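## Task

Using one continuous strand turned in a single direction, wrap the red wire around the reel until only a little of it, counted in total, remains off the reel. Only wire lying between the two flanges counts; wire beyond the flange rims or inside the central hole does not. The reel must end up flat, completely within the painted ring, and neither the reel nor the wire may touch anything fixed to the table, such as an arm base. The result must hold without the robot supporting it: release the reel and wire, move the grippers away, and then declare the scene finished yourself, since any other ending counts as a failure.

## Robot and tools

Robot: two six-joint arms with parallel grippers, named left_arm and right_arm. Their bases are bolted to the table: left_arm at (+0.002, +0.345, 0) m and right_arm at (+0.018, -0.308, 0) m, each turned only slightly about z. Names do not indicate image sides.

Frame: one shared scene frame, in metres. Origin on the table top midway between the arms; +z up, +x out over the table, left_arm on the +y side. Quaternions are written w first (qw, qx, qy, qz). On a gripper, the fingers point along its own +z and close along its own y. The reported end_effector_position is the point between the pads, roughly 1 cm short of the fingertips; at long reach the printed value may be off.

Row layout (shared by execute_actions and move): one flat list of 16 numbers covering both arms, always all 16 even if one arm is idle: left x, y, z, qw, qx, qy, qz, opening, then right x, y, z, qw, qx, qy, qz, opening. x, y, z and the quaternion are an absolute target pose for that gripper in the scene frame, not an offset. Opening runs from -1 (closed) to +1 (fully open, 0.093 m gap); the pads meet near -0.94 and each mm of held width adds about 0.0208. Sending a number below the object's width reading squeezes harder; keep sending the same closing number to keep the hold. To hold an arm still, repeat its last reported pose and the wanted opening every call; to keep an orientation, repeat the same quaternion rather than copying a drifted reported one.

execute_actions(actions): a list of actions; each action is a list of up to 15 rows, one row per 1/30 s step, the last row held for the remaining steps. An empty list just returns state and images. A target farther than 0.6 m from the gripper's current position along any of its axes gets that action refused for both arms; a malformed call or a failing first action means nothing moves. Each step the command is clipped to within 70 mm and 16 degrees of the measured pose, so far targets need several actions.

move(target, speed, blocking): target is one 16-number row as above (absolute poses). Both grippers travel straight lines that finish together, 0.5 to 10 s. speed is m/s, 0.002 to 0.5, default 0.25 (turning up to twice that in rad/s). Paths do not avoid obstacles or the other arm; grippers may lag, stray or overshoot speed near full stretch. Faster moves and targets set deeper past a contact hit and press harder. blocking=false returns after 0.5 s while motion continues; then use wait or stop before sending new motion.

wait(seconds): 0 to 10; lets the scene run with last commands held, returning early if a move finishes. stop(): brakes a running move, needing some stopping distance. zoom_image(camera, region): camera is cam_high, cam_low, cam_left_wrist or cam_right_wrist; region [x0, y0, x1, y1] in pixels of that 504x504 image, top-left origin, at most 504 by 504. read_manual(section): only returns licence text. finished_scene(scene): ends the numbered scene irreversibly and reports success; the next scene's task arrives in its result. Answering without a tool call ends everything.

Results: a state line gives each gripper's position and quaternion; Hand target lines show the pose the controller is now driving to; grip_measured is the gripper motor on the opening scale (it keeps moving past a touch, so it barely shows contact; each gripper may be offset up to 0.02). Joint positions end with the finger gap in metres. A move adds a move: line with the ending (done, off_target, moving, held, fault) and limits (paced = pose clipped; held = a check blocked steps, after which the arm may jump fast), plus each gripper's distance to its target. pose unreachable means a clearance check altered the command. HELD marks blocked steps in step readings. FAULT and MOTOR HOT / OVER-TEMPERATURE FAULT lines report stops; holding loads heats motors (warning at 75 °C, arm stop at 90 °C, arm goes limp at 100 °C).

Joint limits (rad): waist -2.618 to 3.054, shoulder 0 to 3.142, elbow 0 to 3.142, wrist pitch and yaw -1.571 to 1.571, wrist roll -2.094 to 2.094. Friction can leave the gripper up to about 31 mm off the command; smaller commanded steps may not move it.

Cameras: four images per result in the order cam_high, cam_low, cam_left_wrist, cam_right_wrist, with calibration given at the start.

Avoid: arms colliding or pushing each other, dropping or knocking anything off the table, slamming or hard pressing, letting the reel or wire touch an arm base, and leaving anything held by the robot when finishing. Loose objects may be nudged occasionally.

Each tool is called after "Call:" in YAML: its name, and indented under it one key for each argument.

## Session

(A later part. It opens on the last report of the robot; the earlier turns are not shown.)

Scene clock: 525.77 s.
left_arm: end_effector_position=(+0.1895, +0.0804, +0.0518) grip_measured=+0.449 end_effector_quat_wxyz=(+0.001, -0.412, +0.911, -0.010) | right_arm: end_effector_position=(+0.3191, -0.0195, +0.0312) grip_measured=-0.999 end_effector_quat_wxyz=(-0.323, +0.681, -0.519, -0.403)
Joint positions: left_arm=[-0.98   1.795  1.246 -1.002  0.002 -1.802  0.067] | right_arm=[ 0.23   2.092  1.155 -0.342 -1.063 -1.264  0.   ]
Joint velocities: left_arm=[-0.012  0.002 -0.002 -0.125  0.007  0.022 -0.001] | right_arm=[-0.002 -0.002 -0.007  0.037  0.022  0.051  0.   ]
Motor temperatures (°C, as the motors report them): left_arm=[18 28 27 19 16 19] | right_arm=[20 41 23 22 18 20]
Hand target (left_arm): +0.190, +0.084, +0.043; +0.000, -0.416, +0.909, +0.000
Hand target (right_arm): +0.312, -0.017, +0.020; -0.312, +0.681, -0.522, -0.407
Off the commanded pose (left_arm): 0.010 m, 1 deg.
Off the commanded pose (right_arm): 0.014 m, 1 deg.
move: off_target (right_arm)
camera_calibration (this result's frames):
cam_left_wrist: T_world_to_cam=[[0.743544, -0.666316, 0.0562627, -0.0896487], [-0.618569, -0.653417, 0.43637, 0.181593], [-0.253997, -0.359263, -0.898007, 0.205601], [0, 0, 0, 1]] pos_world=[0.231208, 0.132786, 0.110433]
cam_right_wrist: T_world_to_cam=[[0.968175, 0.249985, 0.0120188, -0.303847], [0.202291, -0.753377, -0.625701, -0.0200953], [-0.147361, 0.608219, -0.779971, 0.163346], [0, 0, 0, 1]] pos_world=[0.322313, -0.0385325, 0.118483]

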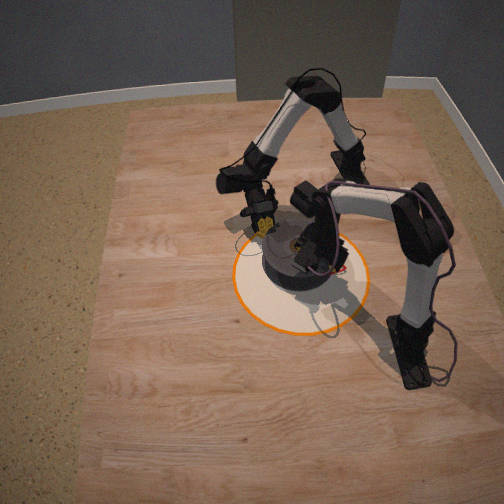

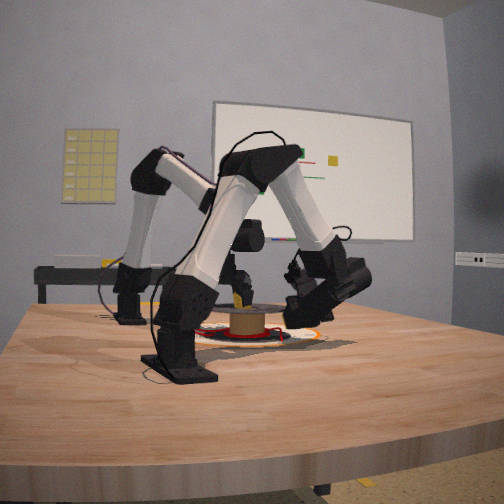

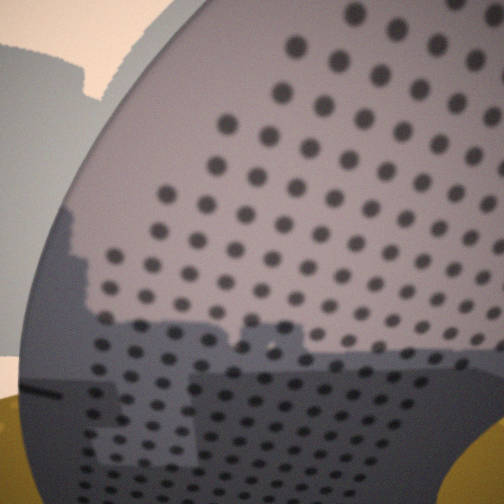

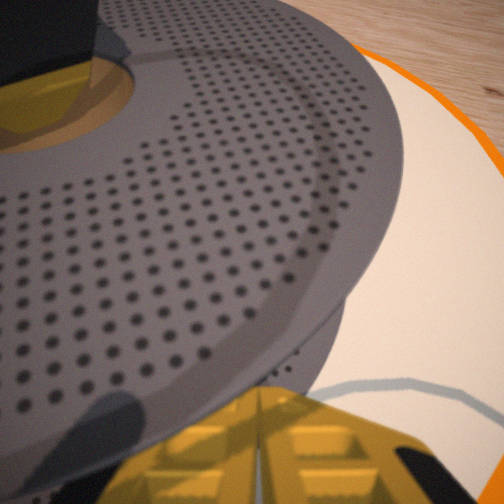

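Call:
move:
  target: [0.190,0.084,0.043,0,-0.416,0.909,0,0.3, 0.322,-0.026,0.012,0.3135,-0.6801,0.5219,0.4086,-1]
  speed: 0.05

Call:
move:
  target: [0.190,0.084,0.043,0,-0.416,0.909,0,0.3, 0.308,-0.012,0.014,0.3135,-0.6801,0.5219,0.4086,-1]
  speed: 0.05

Call:
zoom_image:
  camera: "cam_low"
  region: [190, 270, 350, 360]

Scene clock: 527.33 s.
left_arm: end_effector_position=(+0.1895, +0.0804, +0.0518) grip_measured=+0.449 end_effector_quat_wxyz=(+0.001, -0.413, +0.911, -0.010) | right_arm: end_effector_position=(+0.3174, -0.0245, +0.0130) grip_measured=-0.999 end_effector_quat_wxyz=(-0.314, +0.682, -0.520, -0.406)
Joint positions: left_arm=[-0.98   1.795  1.246 -1.002  0.002 -1.804  0.067] | right_arm=[ 0.22   2.141  1.155 -0.344 -1.062 -1.303  0.   ]
Joint velocities: left_arm=[-0.007 -0.007  0.007 -0.051 -0.007 -0.022 -0.   ] | right_arm=[-0.007  0.002 -0.017 -0.051 -0.037 -0.022  0.   ]
Motor temperatures (°C, as the motors report them): left_arm=[18 29 27 19 16 19] | right_arm=[20 41 23 22 18 20]
Hand target (left_arm): +0.190, +0.084, +0.043; -0.000, -0.416, +0.909, +0.000
Hand target (right_arm): +0.322, -0.026, +0.012; -0.314, +0.680, -0.522, -0.409
Off the commanded pose (left_arm): 0.010 m, 1 deg.
Off the commanded pose (right_arm): 0.005 m, 0 deg.
move: done
camera_calibration (this result's frames):
cam_left_wrist: T_world_to_cam=[[0.745323, -0.664327, 0.0562449, -0.0901449], [-0.616802, -0.655055, 0.436415, 0.181388], [-0.253079, -0.359962, -0.897986, 0.205482], [0, 0, 0, 1]] pos_world=[0.23107, 0.132899, 0.11043]
cam_right_wrist: T_world_to_cam=[[0.966209, 0.257728, -0.00416913, -0.29976], [0.199847, -0.759236, -0.619372, -0.0344195], [-0.162795, 0.59761, -0.785086, 0.156724], [0, 0, 0, 1]] pos_world=[0.322024, -0.0425359, 0.100474]

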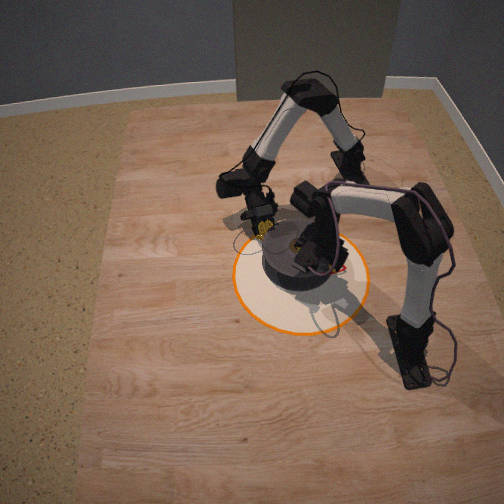

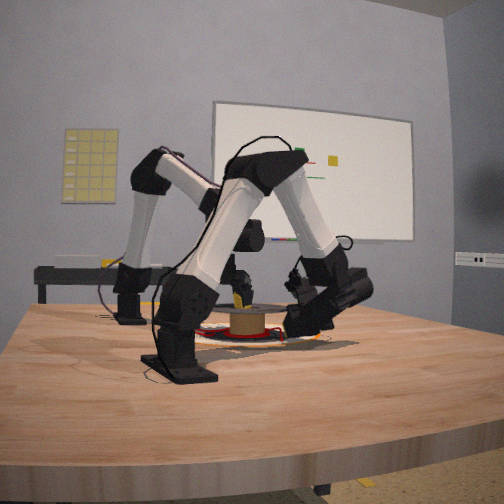

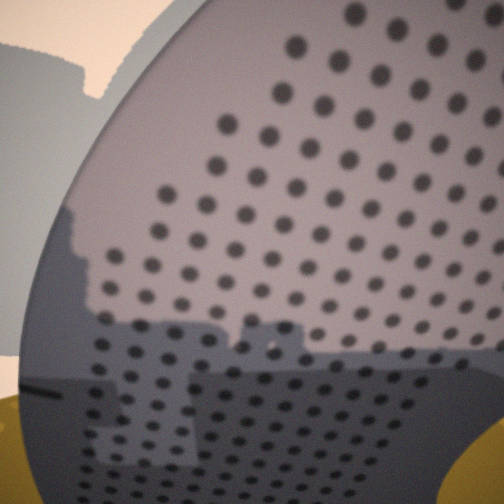

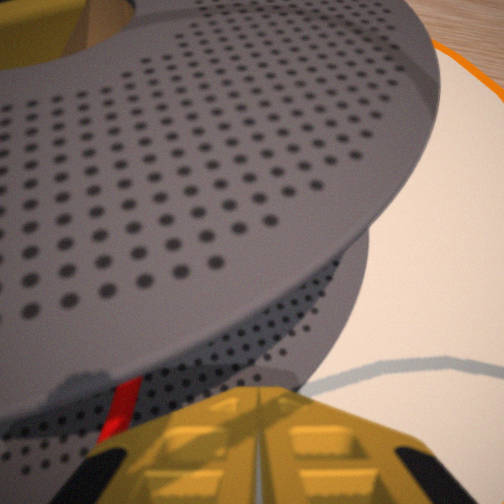

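Scene clock: 528.07 s.
left_arm: end_effector_position=(+0.1895, +0.0804, +0.0518) grip_measured=+0.449 end_effector_quat_wxyz=(+0.001, -0.413, +0.911, -0.010) | right_arm: end_effector_position=(+0.3113, -0.0135, +0.0112) grip_measured=-0.999 end_effector_quat_wxyz=(-0.310, +0.678, -0.524, -0.413)
Joint positions: left_arm=[-0.98   1.795  1.246 -1.002  0.002 -1.804  0.067] | right_arm=[ 0.252  2.141  1.134 -0.278 -1.062 -1.23   0.   ]
Joint velocities: left_arm=[ 0.002 -0.017 -0.027 -0.007 -0.037 -0.051 -0.   ] | right_arm=[-0.012  0.007  0.007 -0.007  0.007  0.051  0.   ]
Motor temperatures (°C, as the motors report them): left_arm=[18 29 27 19 16 19] | right_arm=[20 41 23 22 18 20]
Hand target (left_arm): +0.190, +0.084, +0.043; -0.000, -0.416, +0.909, +0.000
Hand target (right_arm): +0.308, -0.012, +0.014; -0.312, +0.681, -0.522, -0.408
Off the commanded pose (left_arm): 0.010 m, 1 deg.
Off the commanded pose (right_arm): 0.005 m, 1 deg.
move: done
camera_calibration (this result's frames):
cam_left_wrist: T_world_to_cam=[[0.745323, -0.664327, 0.0562449, -0.0901449], [-0.616802, -0.655055, 0.436415, 0.181388], [-0.253079, -0.359962, -0.897986, 0.205482], [0, 0, 0, 1]] pos_world=[0.23107, 0.132899, 0.11043]
cam_right_wrist: T_world_to_cam=[[0.966463, 0.255794, -0.022787, -0.29656], [0.186069, -0.758643, -0.624372, -0.0216153], [-0.176998, 0.599192, -0.780795, 0.152118], [0, 0, 0, 1]] pos_world=[0.317561, -0.0316881, 0.0985195]

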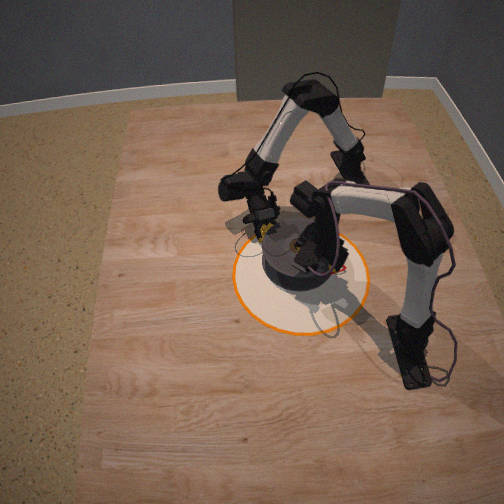

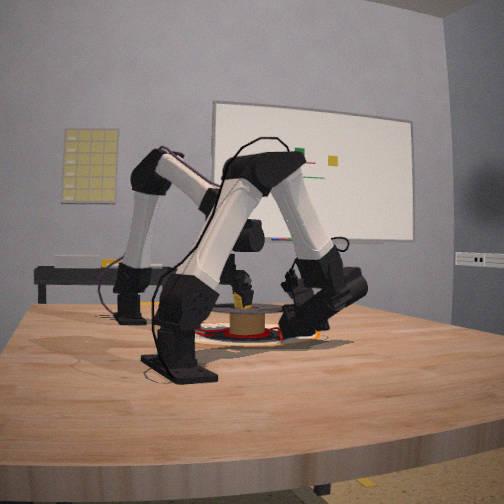

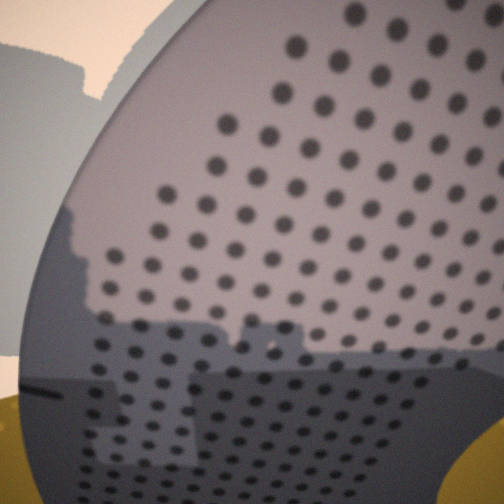

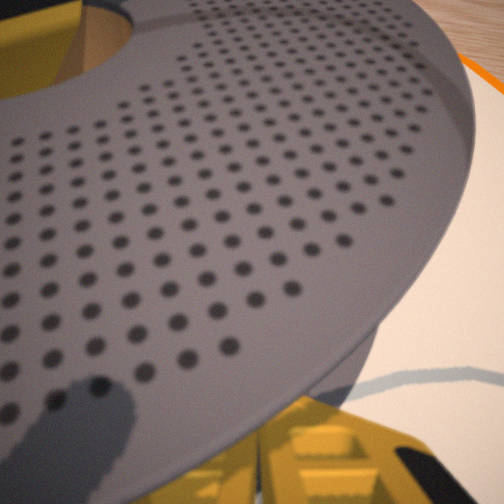

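Region (190, 270, 350, 360) of cam_low's 504x504 image, scaled by 3.150, with more detail than that image has; it fills the top 284 rows of this view, and the rest is white.

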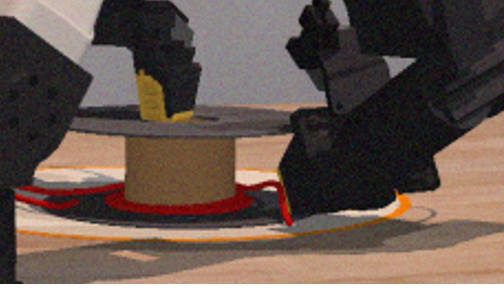

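Call:
move:
  target: [0.190,0.084,0.043,0,-0.416,0.909,0,0.3, 0.292,-0.028,0.013,0.3379,-0.6469,0.5624,0.3887,-1]
  speed: 0.05

Call:
move:
  target: [0.190,0.084,0.043,0,-0.416,0.909,0,0.3, 0.269,-0.039,0.013,0.3578,-0.6166,0.5955,0.3704,-1]
  speed: 0.05

Call:
zoom_image:
  camera: "cam_low"
  region: [170, 270, 330, 360]

Scene clock: 530.53 s.
left_arm: end_effector_position=(+0.1896, +0.0804, +0.0518) grip_measured=+0.449 end_effector_quat_wxyz=(+0.001, -0.413, +0.911, -0.010) | right_arm: end_effector_position=(+0.2930, -0.0255, +0.0120) grip_measured=-0.999 end_effector_quat_wxyz=(-0.333, +0.648, -0.559, -0.395)
Joint positions: left_arm=[-0.98   1.795  1.246 -1.001  0.002 -1.804  0.067] | right_arm=[ 0.252  2.018  0.893  0.02  -1.023 -1.027  0.   ]
Joint velocities: left_arm=[ 0.002 -0.007  0.002 -0.022 -0.051  0.007  0.002] | right_arm=[-0.002 -0.002  0.012 -0.007  0.007 -0.007  0.   ]
Motor temperatures (°C, as the motors report them): left_arm=[18 29 27 19 16 19] | right_arm=[20 41 23 22 18 20]
Hand target (left_arm): +0.190, +0.084, +0.043; +0.000, -0.416, +0.909, -0.000
Hand target (right_arm): +0.292, -0.028, +0.013; -0.337, +0.648, -0.562, -0.389
Off the commanded pose (left_arm): 0.010 m, 1 deg.
Off the commanded pose (right_arm): 0.003 m, 1 deg.
move: done
camera_calibration (this result's frames):
cam_left_wrist: T_world_to_cam=[[0.745311, -0.664309, 0.0566162, -0.0902532], [-0.616898, -0.654919, 0.436483, 0.181374], [-0.25288, -0.360242, -0.89793, 0.205452], [0, 0, 0, 1]] pos_world=[0.231111, 0.132842, 0.110425]
cam_right_wrist: T_world_to_cam=[[0.988703, 0.148589, -0.0197, -0.285056], [0.103638, -0.772642, -0.626325, -0.00295205], [-0.108286, 0.617208, -0.779313, 0.136967], [0, 0, 0, 1]] pos_world=[0.296974, -0.044462, 0.099276]

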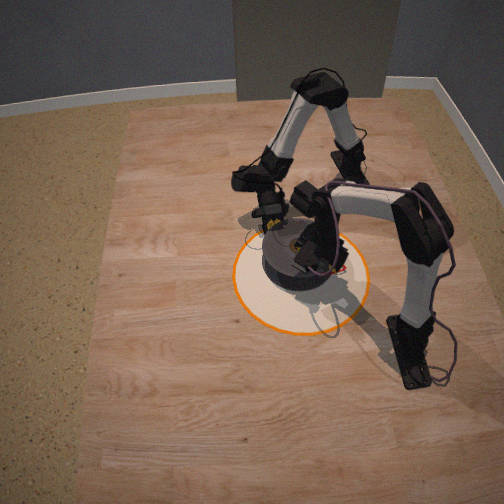

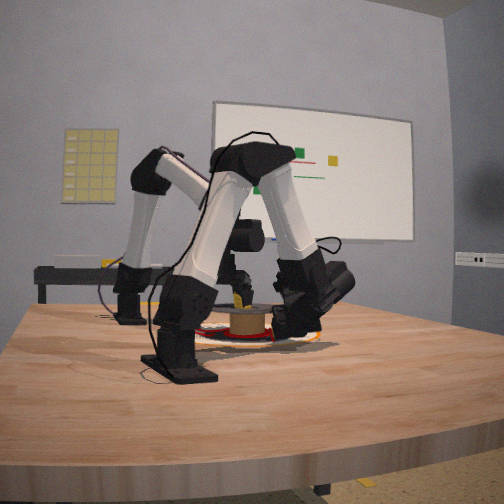

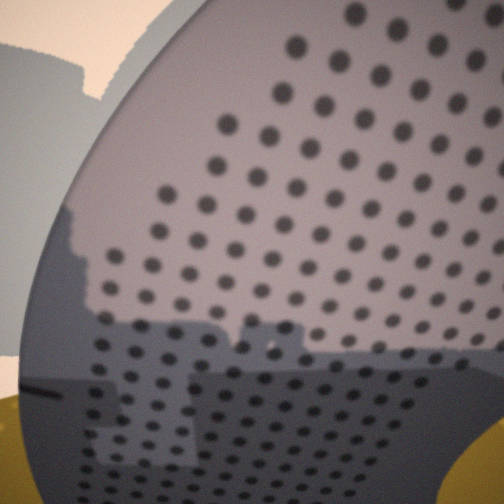

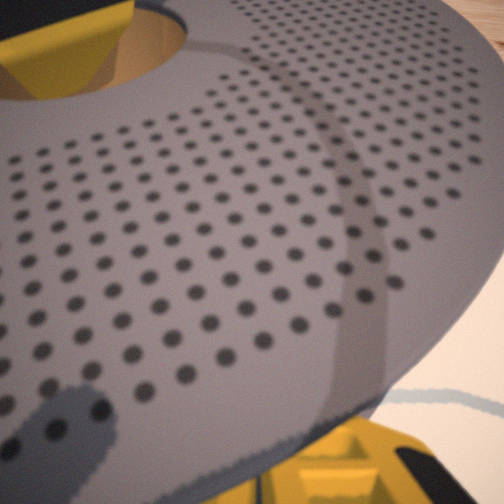

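Scene clock: 532.10 s.
left_arm: end_effector_position=(+0.1896, +0.0804, +0.0518) grip_measured=+0.449 end_effector_quat_wxyz=(+0.001, -0.413, +0.911, -0.010) | right_arm: end_effector_position=(+0.2746, -0.0403, +0.0123) grip_measured=-0.999 end_effector_quat_wxyz=(+0.356, -0.615, +0.597, +0.373)
Joint positions: left_arm=[-0.98   1.795  1.246 -1.001  0.002 -1.804  0.067] | right_arm=[ 0.252  1.907  0.672  0.285 -0.959 -0.844  0.   ]
Joint velocities: left_arm=[ 0.012 -0.002 -0.022  0.051 -0.037  0.007 -0.001] | right_arm=[ 0.002 -0.007 -0.012  0.051 -0.007 -0.037  0.   ]
Motor temperatures (°C, as the motors report them): left_arm=[18 29 27 19 16 19] | right_arm=[20 41 23 22 18 20]
Hand target (left_arm): +0.190, +0.084, +0.043; -0.000, -0.416, +0.909, -0.000
Hand target (right_arm): +0.269, -0.039, +0.013; -0.357, +0.618, -0.595, -0.370
Off the commanded pose (left_arm): 0.010 m, 1 deg.
Off the commanded pose (right_arm): 0.006 m, 0 deg.
move: done
camera_calibration (this result's frames):
cam_left_wrist: T_world_to_cam=[[0.745311, -0.664309, 0.0566162, -0.0902532], [-0.616898, -0.654919, 0.436483, 0.181374], [-0.25288, -0.360242, -0.89793, 0.205452], [0, 0, 0, 1]] pos_world=[0.231111, 0.132842, 0.110425]
cam_right_wrist: T_world_to_cam=[[0.999378, 0.0306563, -0.0174132, -0.272397], [0.0130744, -0.780931, -0.62448, 0.0121768], [-0.0327427, 0.623865, -0.780846, 0.123889], [0, 0, 0, 1]] pos_world=[0.276125, -0.0594298, 0.0995988]

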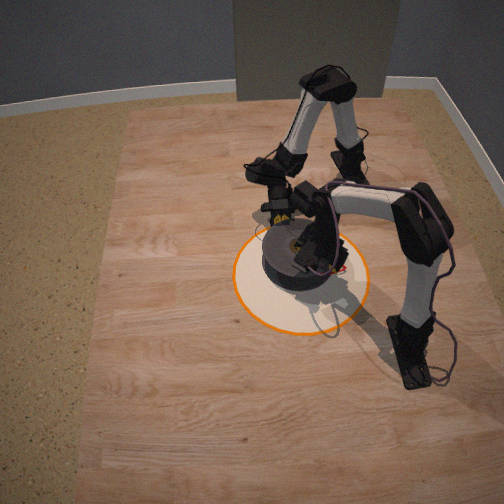

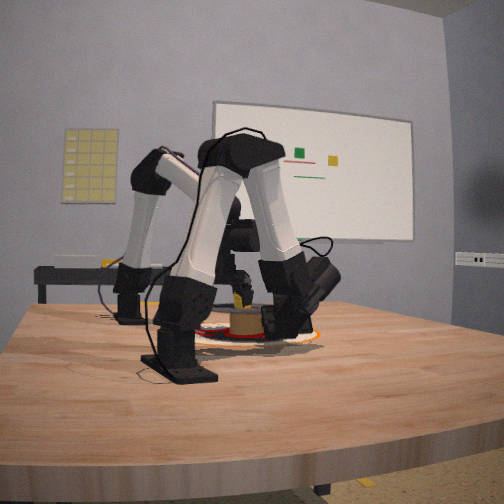

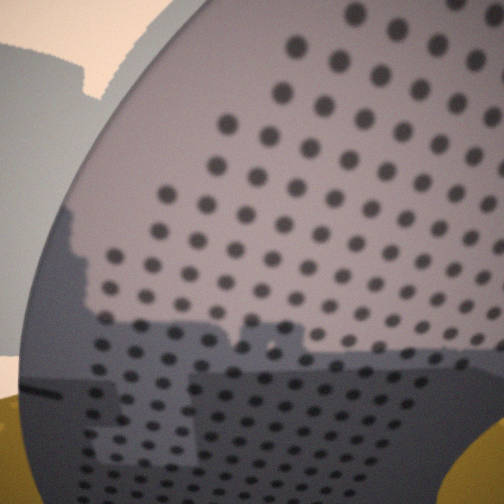

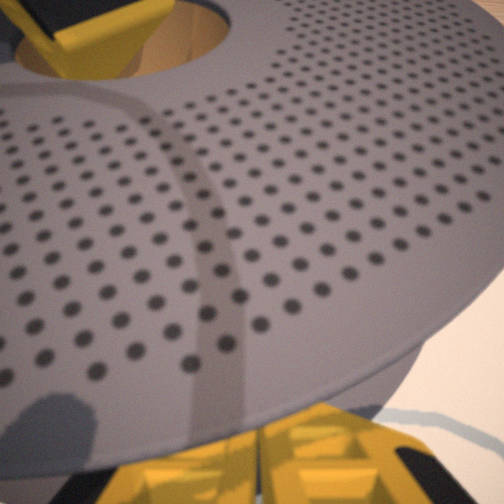

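Region (170, 270, 330, 360) of cam_low's 504x504 image, scaled by 3.150, with more detail than that image has; it fills the top 284 rows of this view, and the rest is white.

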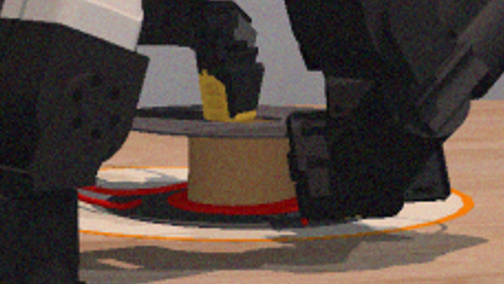

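Call:
move:
  target: [0.190,0.084,0.043,0,-0.416,0.909,0,0.3, 0.245,-0.045,0.013,0.3797,-0.5791,0.6320,0.3479,-1]
  speed: 0.05

Call:
move:
  target: [0.190,0.084,0.043,0,-0.416,0.909,0,0.3, 0.220,-0.044,0.013,0.4002,-0.5394,0.6661,0.3241,-1]
  speed: 0.05

Call:
zoom_image:
  camera: "cam_low"
  region: [170, 270, 330, 360]

Scene clock: 534.17 s.
left_arm: end_effector_position=(+0.1896, +0.0804, +0.0518) grip_measured=+0.449 end_effector_quat_wxyz=(+0.001, -0.413, +0.911, -0.010) | right_arm: end_effector_position=(+0.2497, -0.0453, +0.0114) grip_measured=-0.999 end_effector_quat_wxyz=(+0.375, -0.579, +0.633, +0.350)
Joint positions: left_arm=[-0.98   1.795  1.246 -1.001  0.002 -1.804  0.067] | right_arm=[ 0.308  1.815  0.463  0.562 -0.842 -0.635  0.   ]
Joint velocities: left_arm=[ 0.002  0.017  0.007 -0.007  0.037  0.037  0.   ] | right_arm=[-0.017 -0.002 -0.002 -0.037 -0.022 -0.095  0.   ]
Motor temperatures (°C, as the motors report them): left_arm=[18 29 27 19 16 19] | right_arm=[20 41 23 22 18 20]
Hand target (left_arm): +0.190, +0.084, +0.043; -0.000, -0.416, +0.909, -0.000
Hand target (right_arm): +0.245, -0.045, +0.013; +0.378, -0.581, +0.632, +0.347
Off the commanded pose (left_arm): 0.010 m, 1 deg.
Off the commanded pose (right_arm): 0.005 m, 1 deg.
move: done
camera_calibration (this result's frames):
cam_left_wrist: T_world_to_cam=[[0.745311, -0.664309, 0.0566162, -0.0902532], [-0.616898, -0.654919, 0.436483, 0.181374], [-0.25288, -0.360242, -0.89793, 0.205452], [0, 0, 0, 1]] pos_world=[0.231111, 0.132842, 0.110425]
cam_right_wrist: T_world_to_cam=[[0.995931, -0.088187, -0.0185375, -0.251919], [-0.0806767, -0.78091, -0.619411, 0.0314261], [0.0401479, 0.618387, -0.784848, 0.107095], [0, 0, 0, 1]] pos_world=[0.249129, -0.0639014, 0.0988494]

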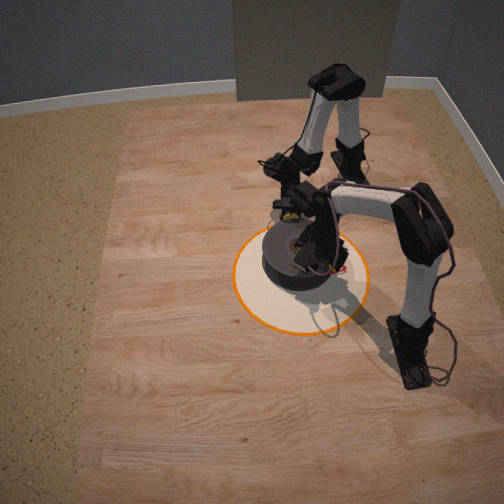

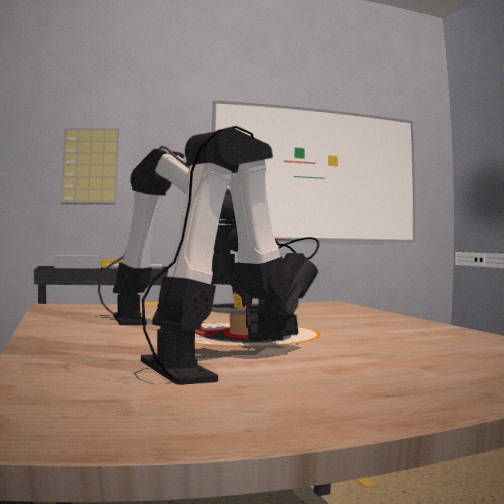

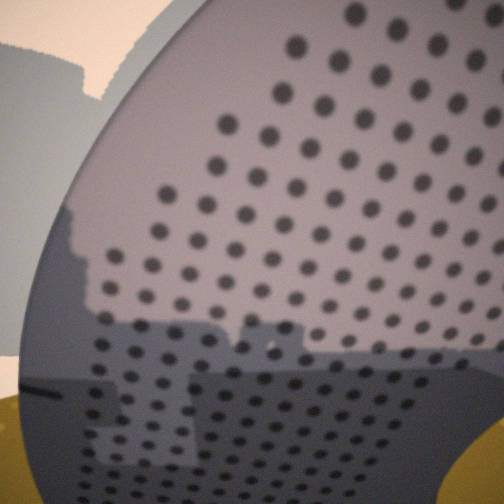

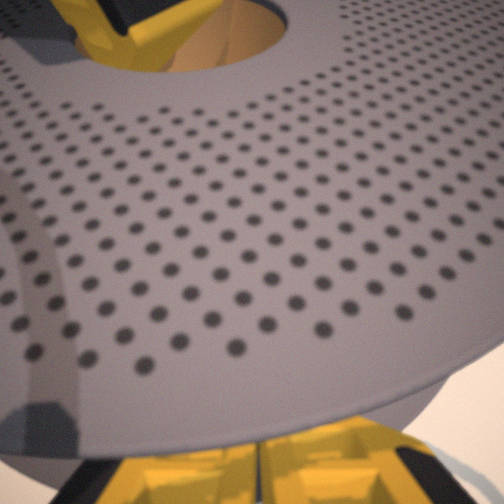

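Scene clock: 535.93 s.
left_arm: end_effector_position=(+0.1896, +0.0804, +0.0518) grip_measured=+0.449 end_effector_quat_wxyz=(+0.001, -0.413, +0.911, -0.010) | right_arm: end_effector_position=(+0.2247, -0.0435, +0.0108) grip_measured=-0.999 end_effector_quat_wxyz=(+0.395, -0.541, +0.668, +0.324)
Joint positions: left_arm=[-0.98   1.795  1.246 -1.001  0.002 -1.804  0.067] | right_arm=[ 0.421  1.755  0.291  0.814 -0.661 -0.43   0.   ]
Joint velocities: left_arm=[ 0.007 -0.007 -0.012 -0.007 -0.037  0.022 -0.001] | right_arm=[-0.002 -0.002 -0.002 -0.007 -0.037  0.022  0.   ]
Motor temperatures (°C, as the motors report them): left_arm=[18 29 27 19 16 19] | right_arm=[20 40 23 22 18 20]
Hand target (left_arm): +0.190, +0.084, +0.043; -0.000, -0.416, +0.909, +0.000
Hand target (right_arm): +0.221, -0.044, +0.012; +0.399, -0.541, +0.666, +0.322
Off the commanded pose (left_arm): 0.010 m, 1 deg.
Off the commanded pose (right_arm): 0.005 m, 1 deg.
move: done
camera_calibration (this result's frames):
cam_left_wrist: T_world_to_cam=[[0.744803, -0.664878, 0.0566214, -0.0901116], [-0.617404, -0.654452, 0.436469, 0.181433], [-0.253143, -0.360042, -0.897936, 0.205486], [0, 0, 0, 1]] pos_world=[0.23115, 0.13281, 0.110426]
cam_right_wrist: T_world_to_cam=[[0.978084, -0.20767, -0.0149826, -0.228067], [-0.172675, -0.768845, -0.615679, 0.0515799], [0.116339, 0.604773, -0.787855, 0.0888279], [0, 0, 0, 1]] pos_world=[0.221642, -0.0614265, 0.0983231]

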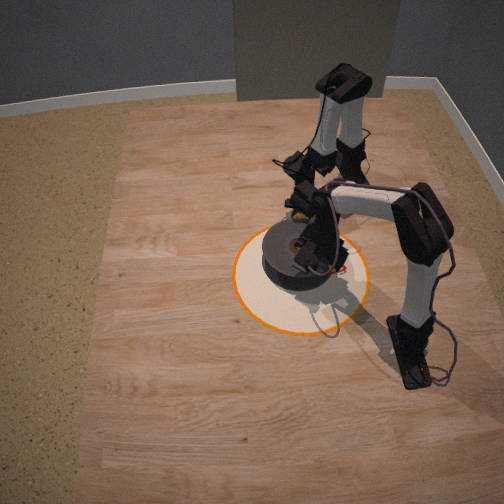

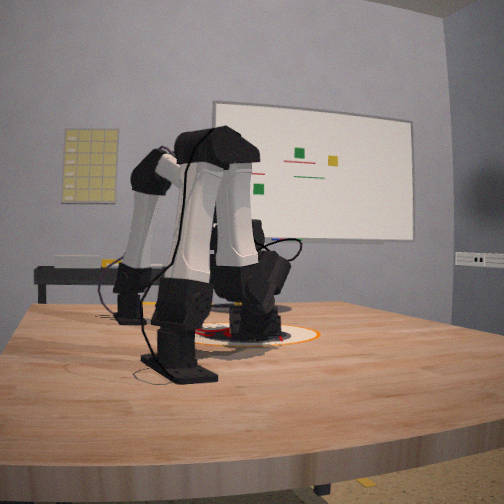

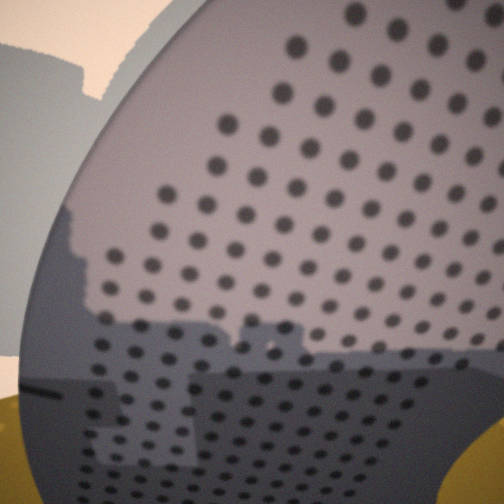

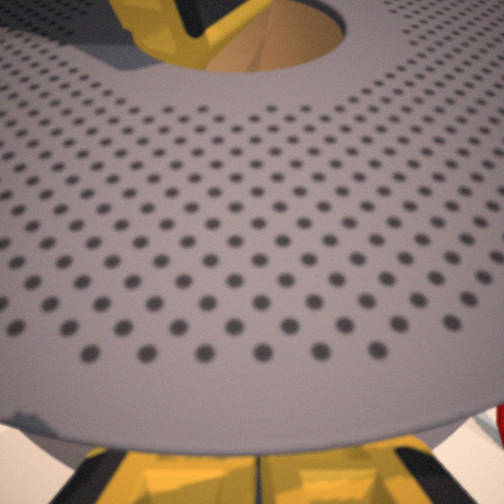

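Region (170, 270, 330, 360) of cam_low's 504x504 image, scaled by 3.150, with more detail than that image has; it fills the top 284 rows of this view, and the rest is white.

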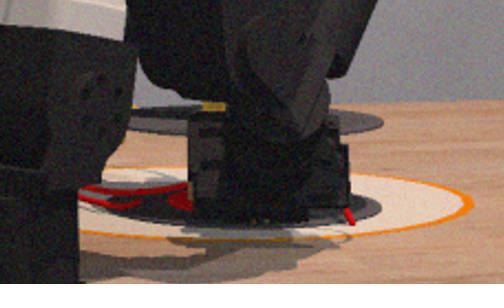

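Call:
move:
  target: [0.190,0.084,0.043,0,-0.416,0.909,0,0.3, 0.215,-0.10,0.05,0.4002,-0.5394,0.6661,0.3241,-1]
  speed: 0.12

Call:
move:
  target: [0.190,0.084,0.043,0,-0.416,0.909,0,0.3, 0.27,-0.12,0.07,0.3578,-0.6166,0.5955,0.3704,-1]
  speed: 0.15

Scene clock: 537.93 s.
left_arm: end_effector_position=(+0.1896, +0.0804, +0.0518) grip_measured=+0.449 end_effector_quat_wxyz=(+0.001, -0.413, +0.911, -0.010) | right_arm: end_effector_position=(+0.2150, -0.0973, +0.0476) grip_measured=-0.999 end_effector_quat_wxyz=(+0.398, -0.537, +0.668, +0.326)
Joint positions: left_arm=[-0.98   1.795  1.246 -1.001  0.002 -1.804  0.067] | right_arm=[ 0.201  1.352  0.241  0.34  -0.829 -0.611  0.   ]
Joint velocities: left_arm=[-0.002 -0.002  0.007 -0.007 -0.022  0.022 -0.001] | right_arm=[-0.002 -0.012  0.012 -0.081 -0.007 -0.066  0.   ]
Motor temperatures (°C, as the motors report them): left_arm=[18 29 27 19 16 19] | right_arm=[20 40 23 23 18 20]
Hand target (left_arm): +0.190, +0.084, +0.043; -0.000, -0.416, +0.909, -0.000
Hand target (right_arm): +0.215, -0.099, +0.051; +0.402, -0.537, +0.666, +0.328
Off the commanded pose (left_arm): 0.010 m, 1 deg.
Off the commanded pose (right_arm): 0.004 m, 1 deg.
move: done
camera_calibration (this result's frames):
cam_left_wrist: T_world_to_cam=[[0.744803, -0.664878, 0.0566214, -0.0901116], [-0.617404, -0.654452, 0.436469, 0.181433], [-0.253143, -0.360042, -0.897936, 0.205486], [0, 0, 0, 1]] pos_world=[0.23115, 0.13281, 0.110426]
cam_right_wrist: T_world_to_cam=[[0.976637, -0.214132, -0.0181199, -0.229411], [-0.178742, -0.762622, -0.621658, 0.0334261], [0.119298, 0.610373, -0.783079, 0.15116], [0, 0, 0, 1]] pos_world=[0.211992, -0.115896, 0.134993]

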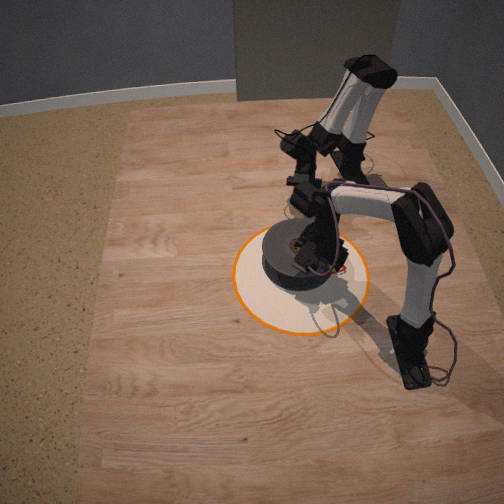

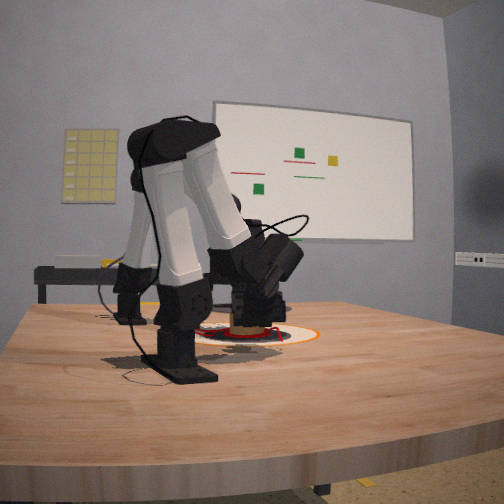

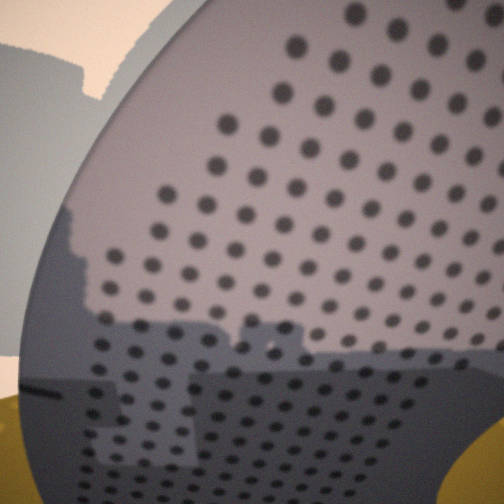

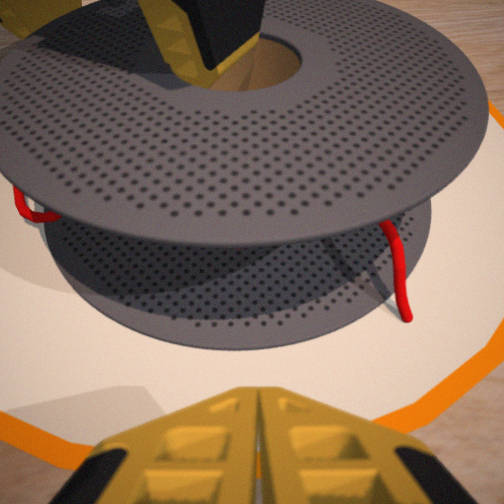

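Scene clock: 539.50 s.
left_arm: end_effector_position=(+0.1896, +0.0804, +0.0518) grip_measured=+0.449 end_effector_quat_wxyz=(+0.001, -0.413, +0.911, -0.010) | right_arm: end_effector_position=(+0.2666, -0.1181, +0.0705) grip_measured=-0.999 end_effector_quat_wxyz=(+0.362, -0.617, +0.595, +0.368)
Joint positions: left_arm=[-0.98   1.795  1.246 -1.001  0.002 -1.804  0.067] | right_arm=[-0.012  1.642  0.735 -0.414 -1.067 -1.298  0.   ]
Joint velocities: left_arm=[ 0.012 -0.002  0.002 -0.037 -0.007  0.022 -0.001] | right_arm=[-0.007 -0.002  0.007 -0.051 -0.066 -0.066  0.   ]
Motor temperatures (°C, as the motors report them): left_arm=[18 29 27 19 16 19] | right_arm=[20 40 23 23 18 20]
Hand target (left_arm): +0.190, +0.084, +0.043; +0.000, -0.416, +0.909, -0.000
Hand target (right_arm): +0.271, -0.119, +0.072; -0.363, +0.613, -0.595, -0.373
Off the commanded pose (left_arm): 0.010 m, 1 deg.
Off the commanded pose (right_arm): 0.004 m, 1 deg.
move: done
camera_calibration (this result's frames):
cam_left_wrist: T_world_to_cam=[[0.744803, -0.664878, 0.0566214, -0.0901116], [-0.617404, -0.654452, 0.436469, 0.181433], [-0.253143, -0.360042, -0.897936, 0.205486], [0, 0, 0, 1]] pos_world=[0.23115, 0.13281, 0.110426]
cam_right_wrist: T_world_to_cam=[[0.999636, 0.0269687, -0.000078619, -0.262763], [0.0210156, -0.780795, -0.624434, -0.0142159], [-0.0169016, 0.624205, -0.781078, 0.213487], [0, 0, 0, 1]] pos_world=[0.266575, -0.137273, 0.157852]

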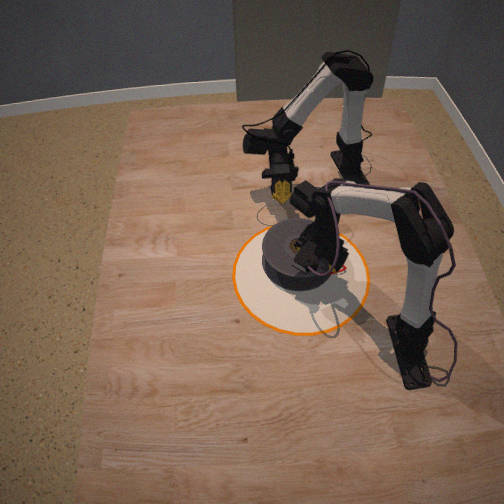

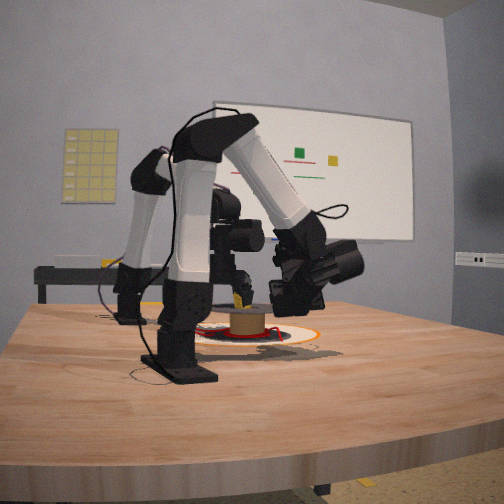

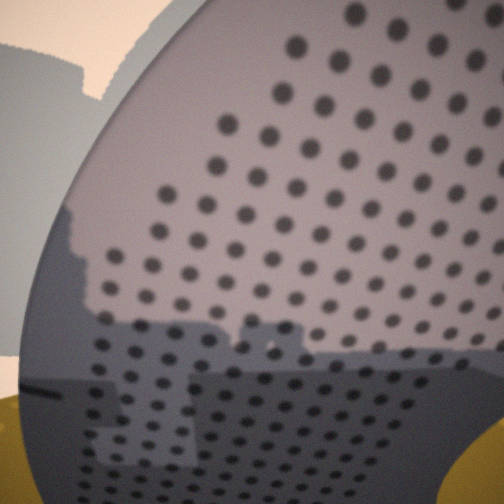

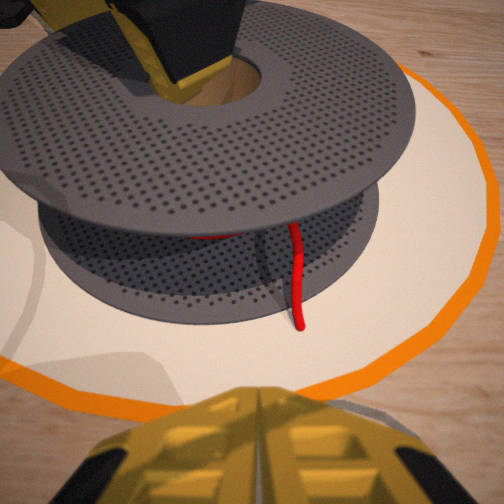

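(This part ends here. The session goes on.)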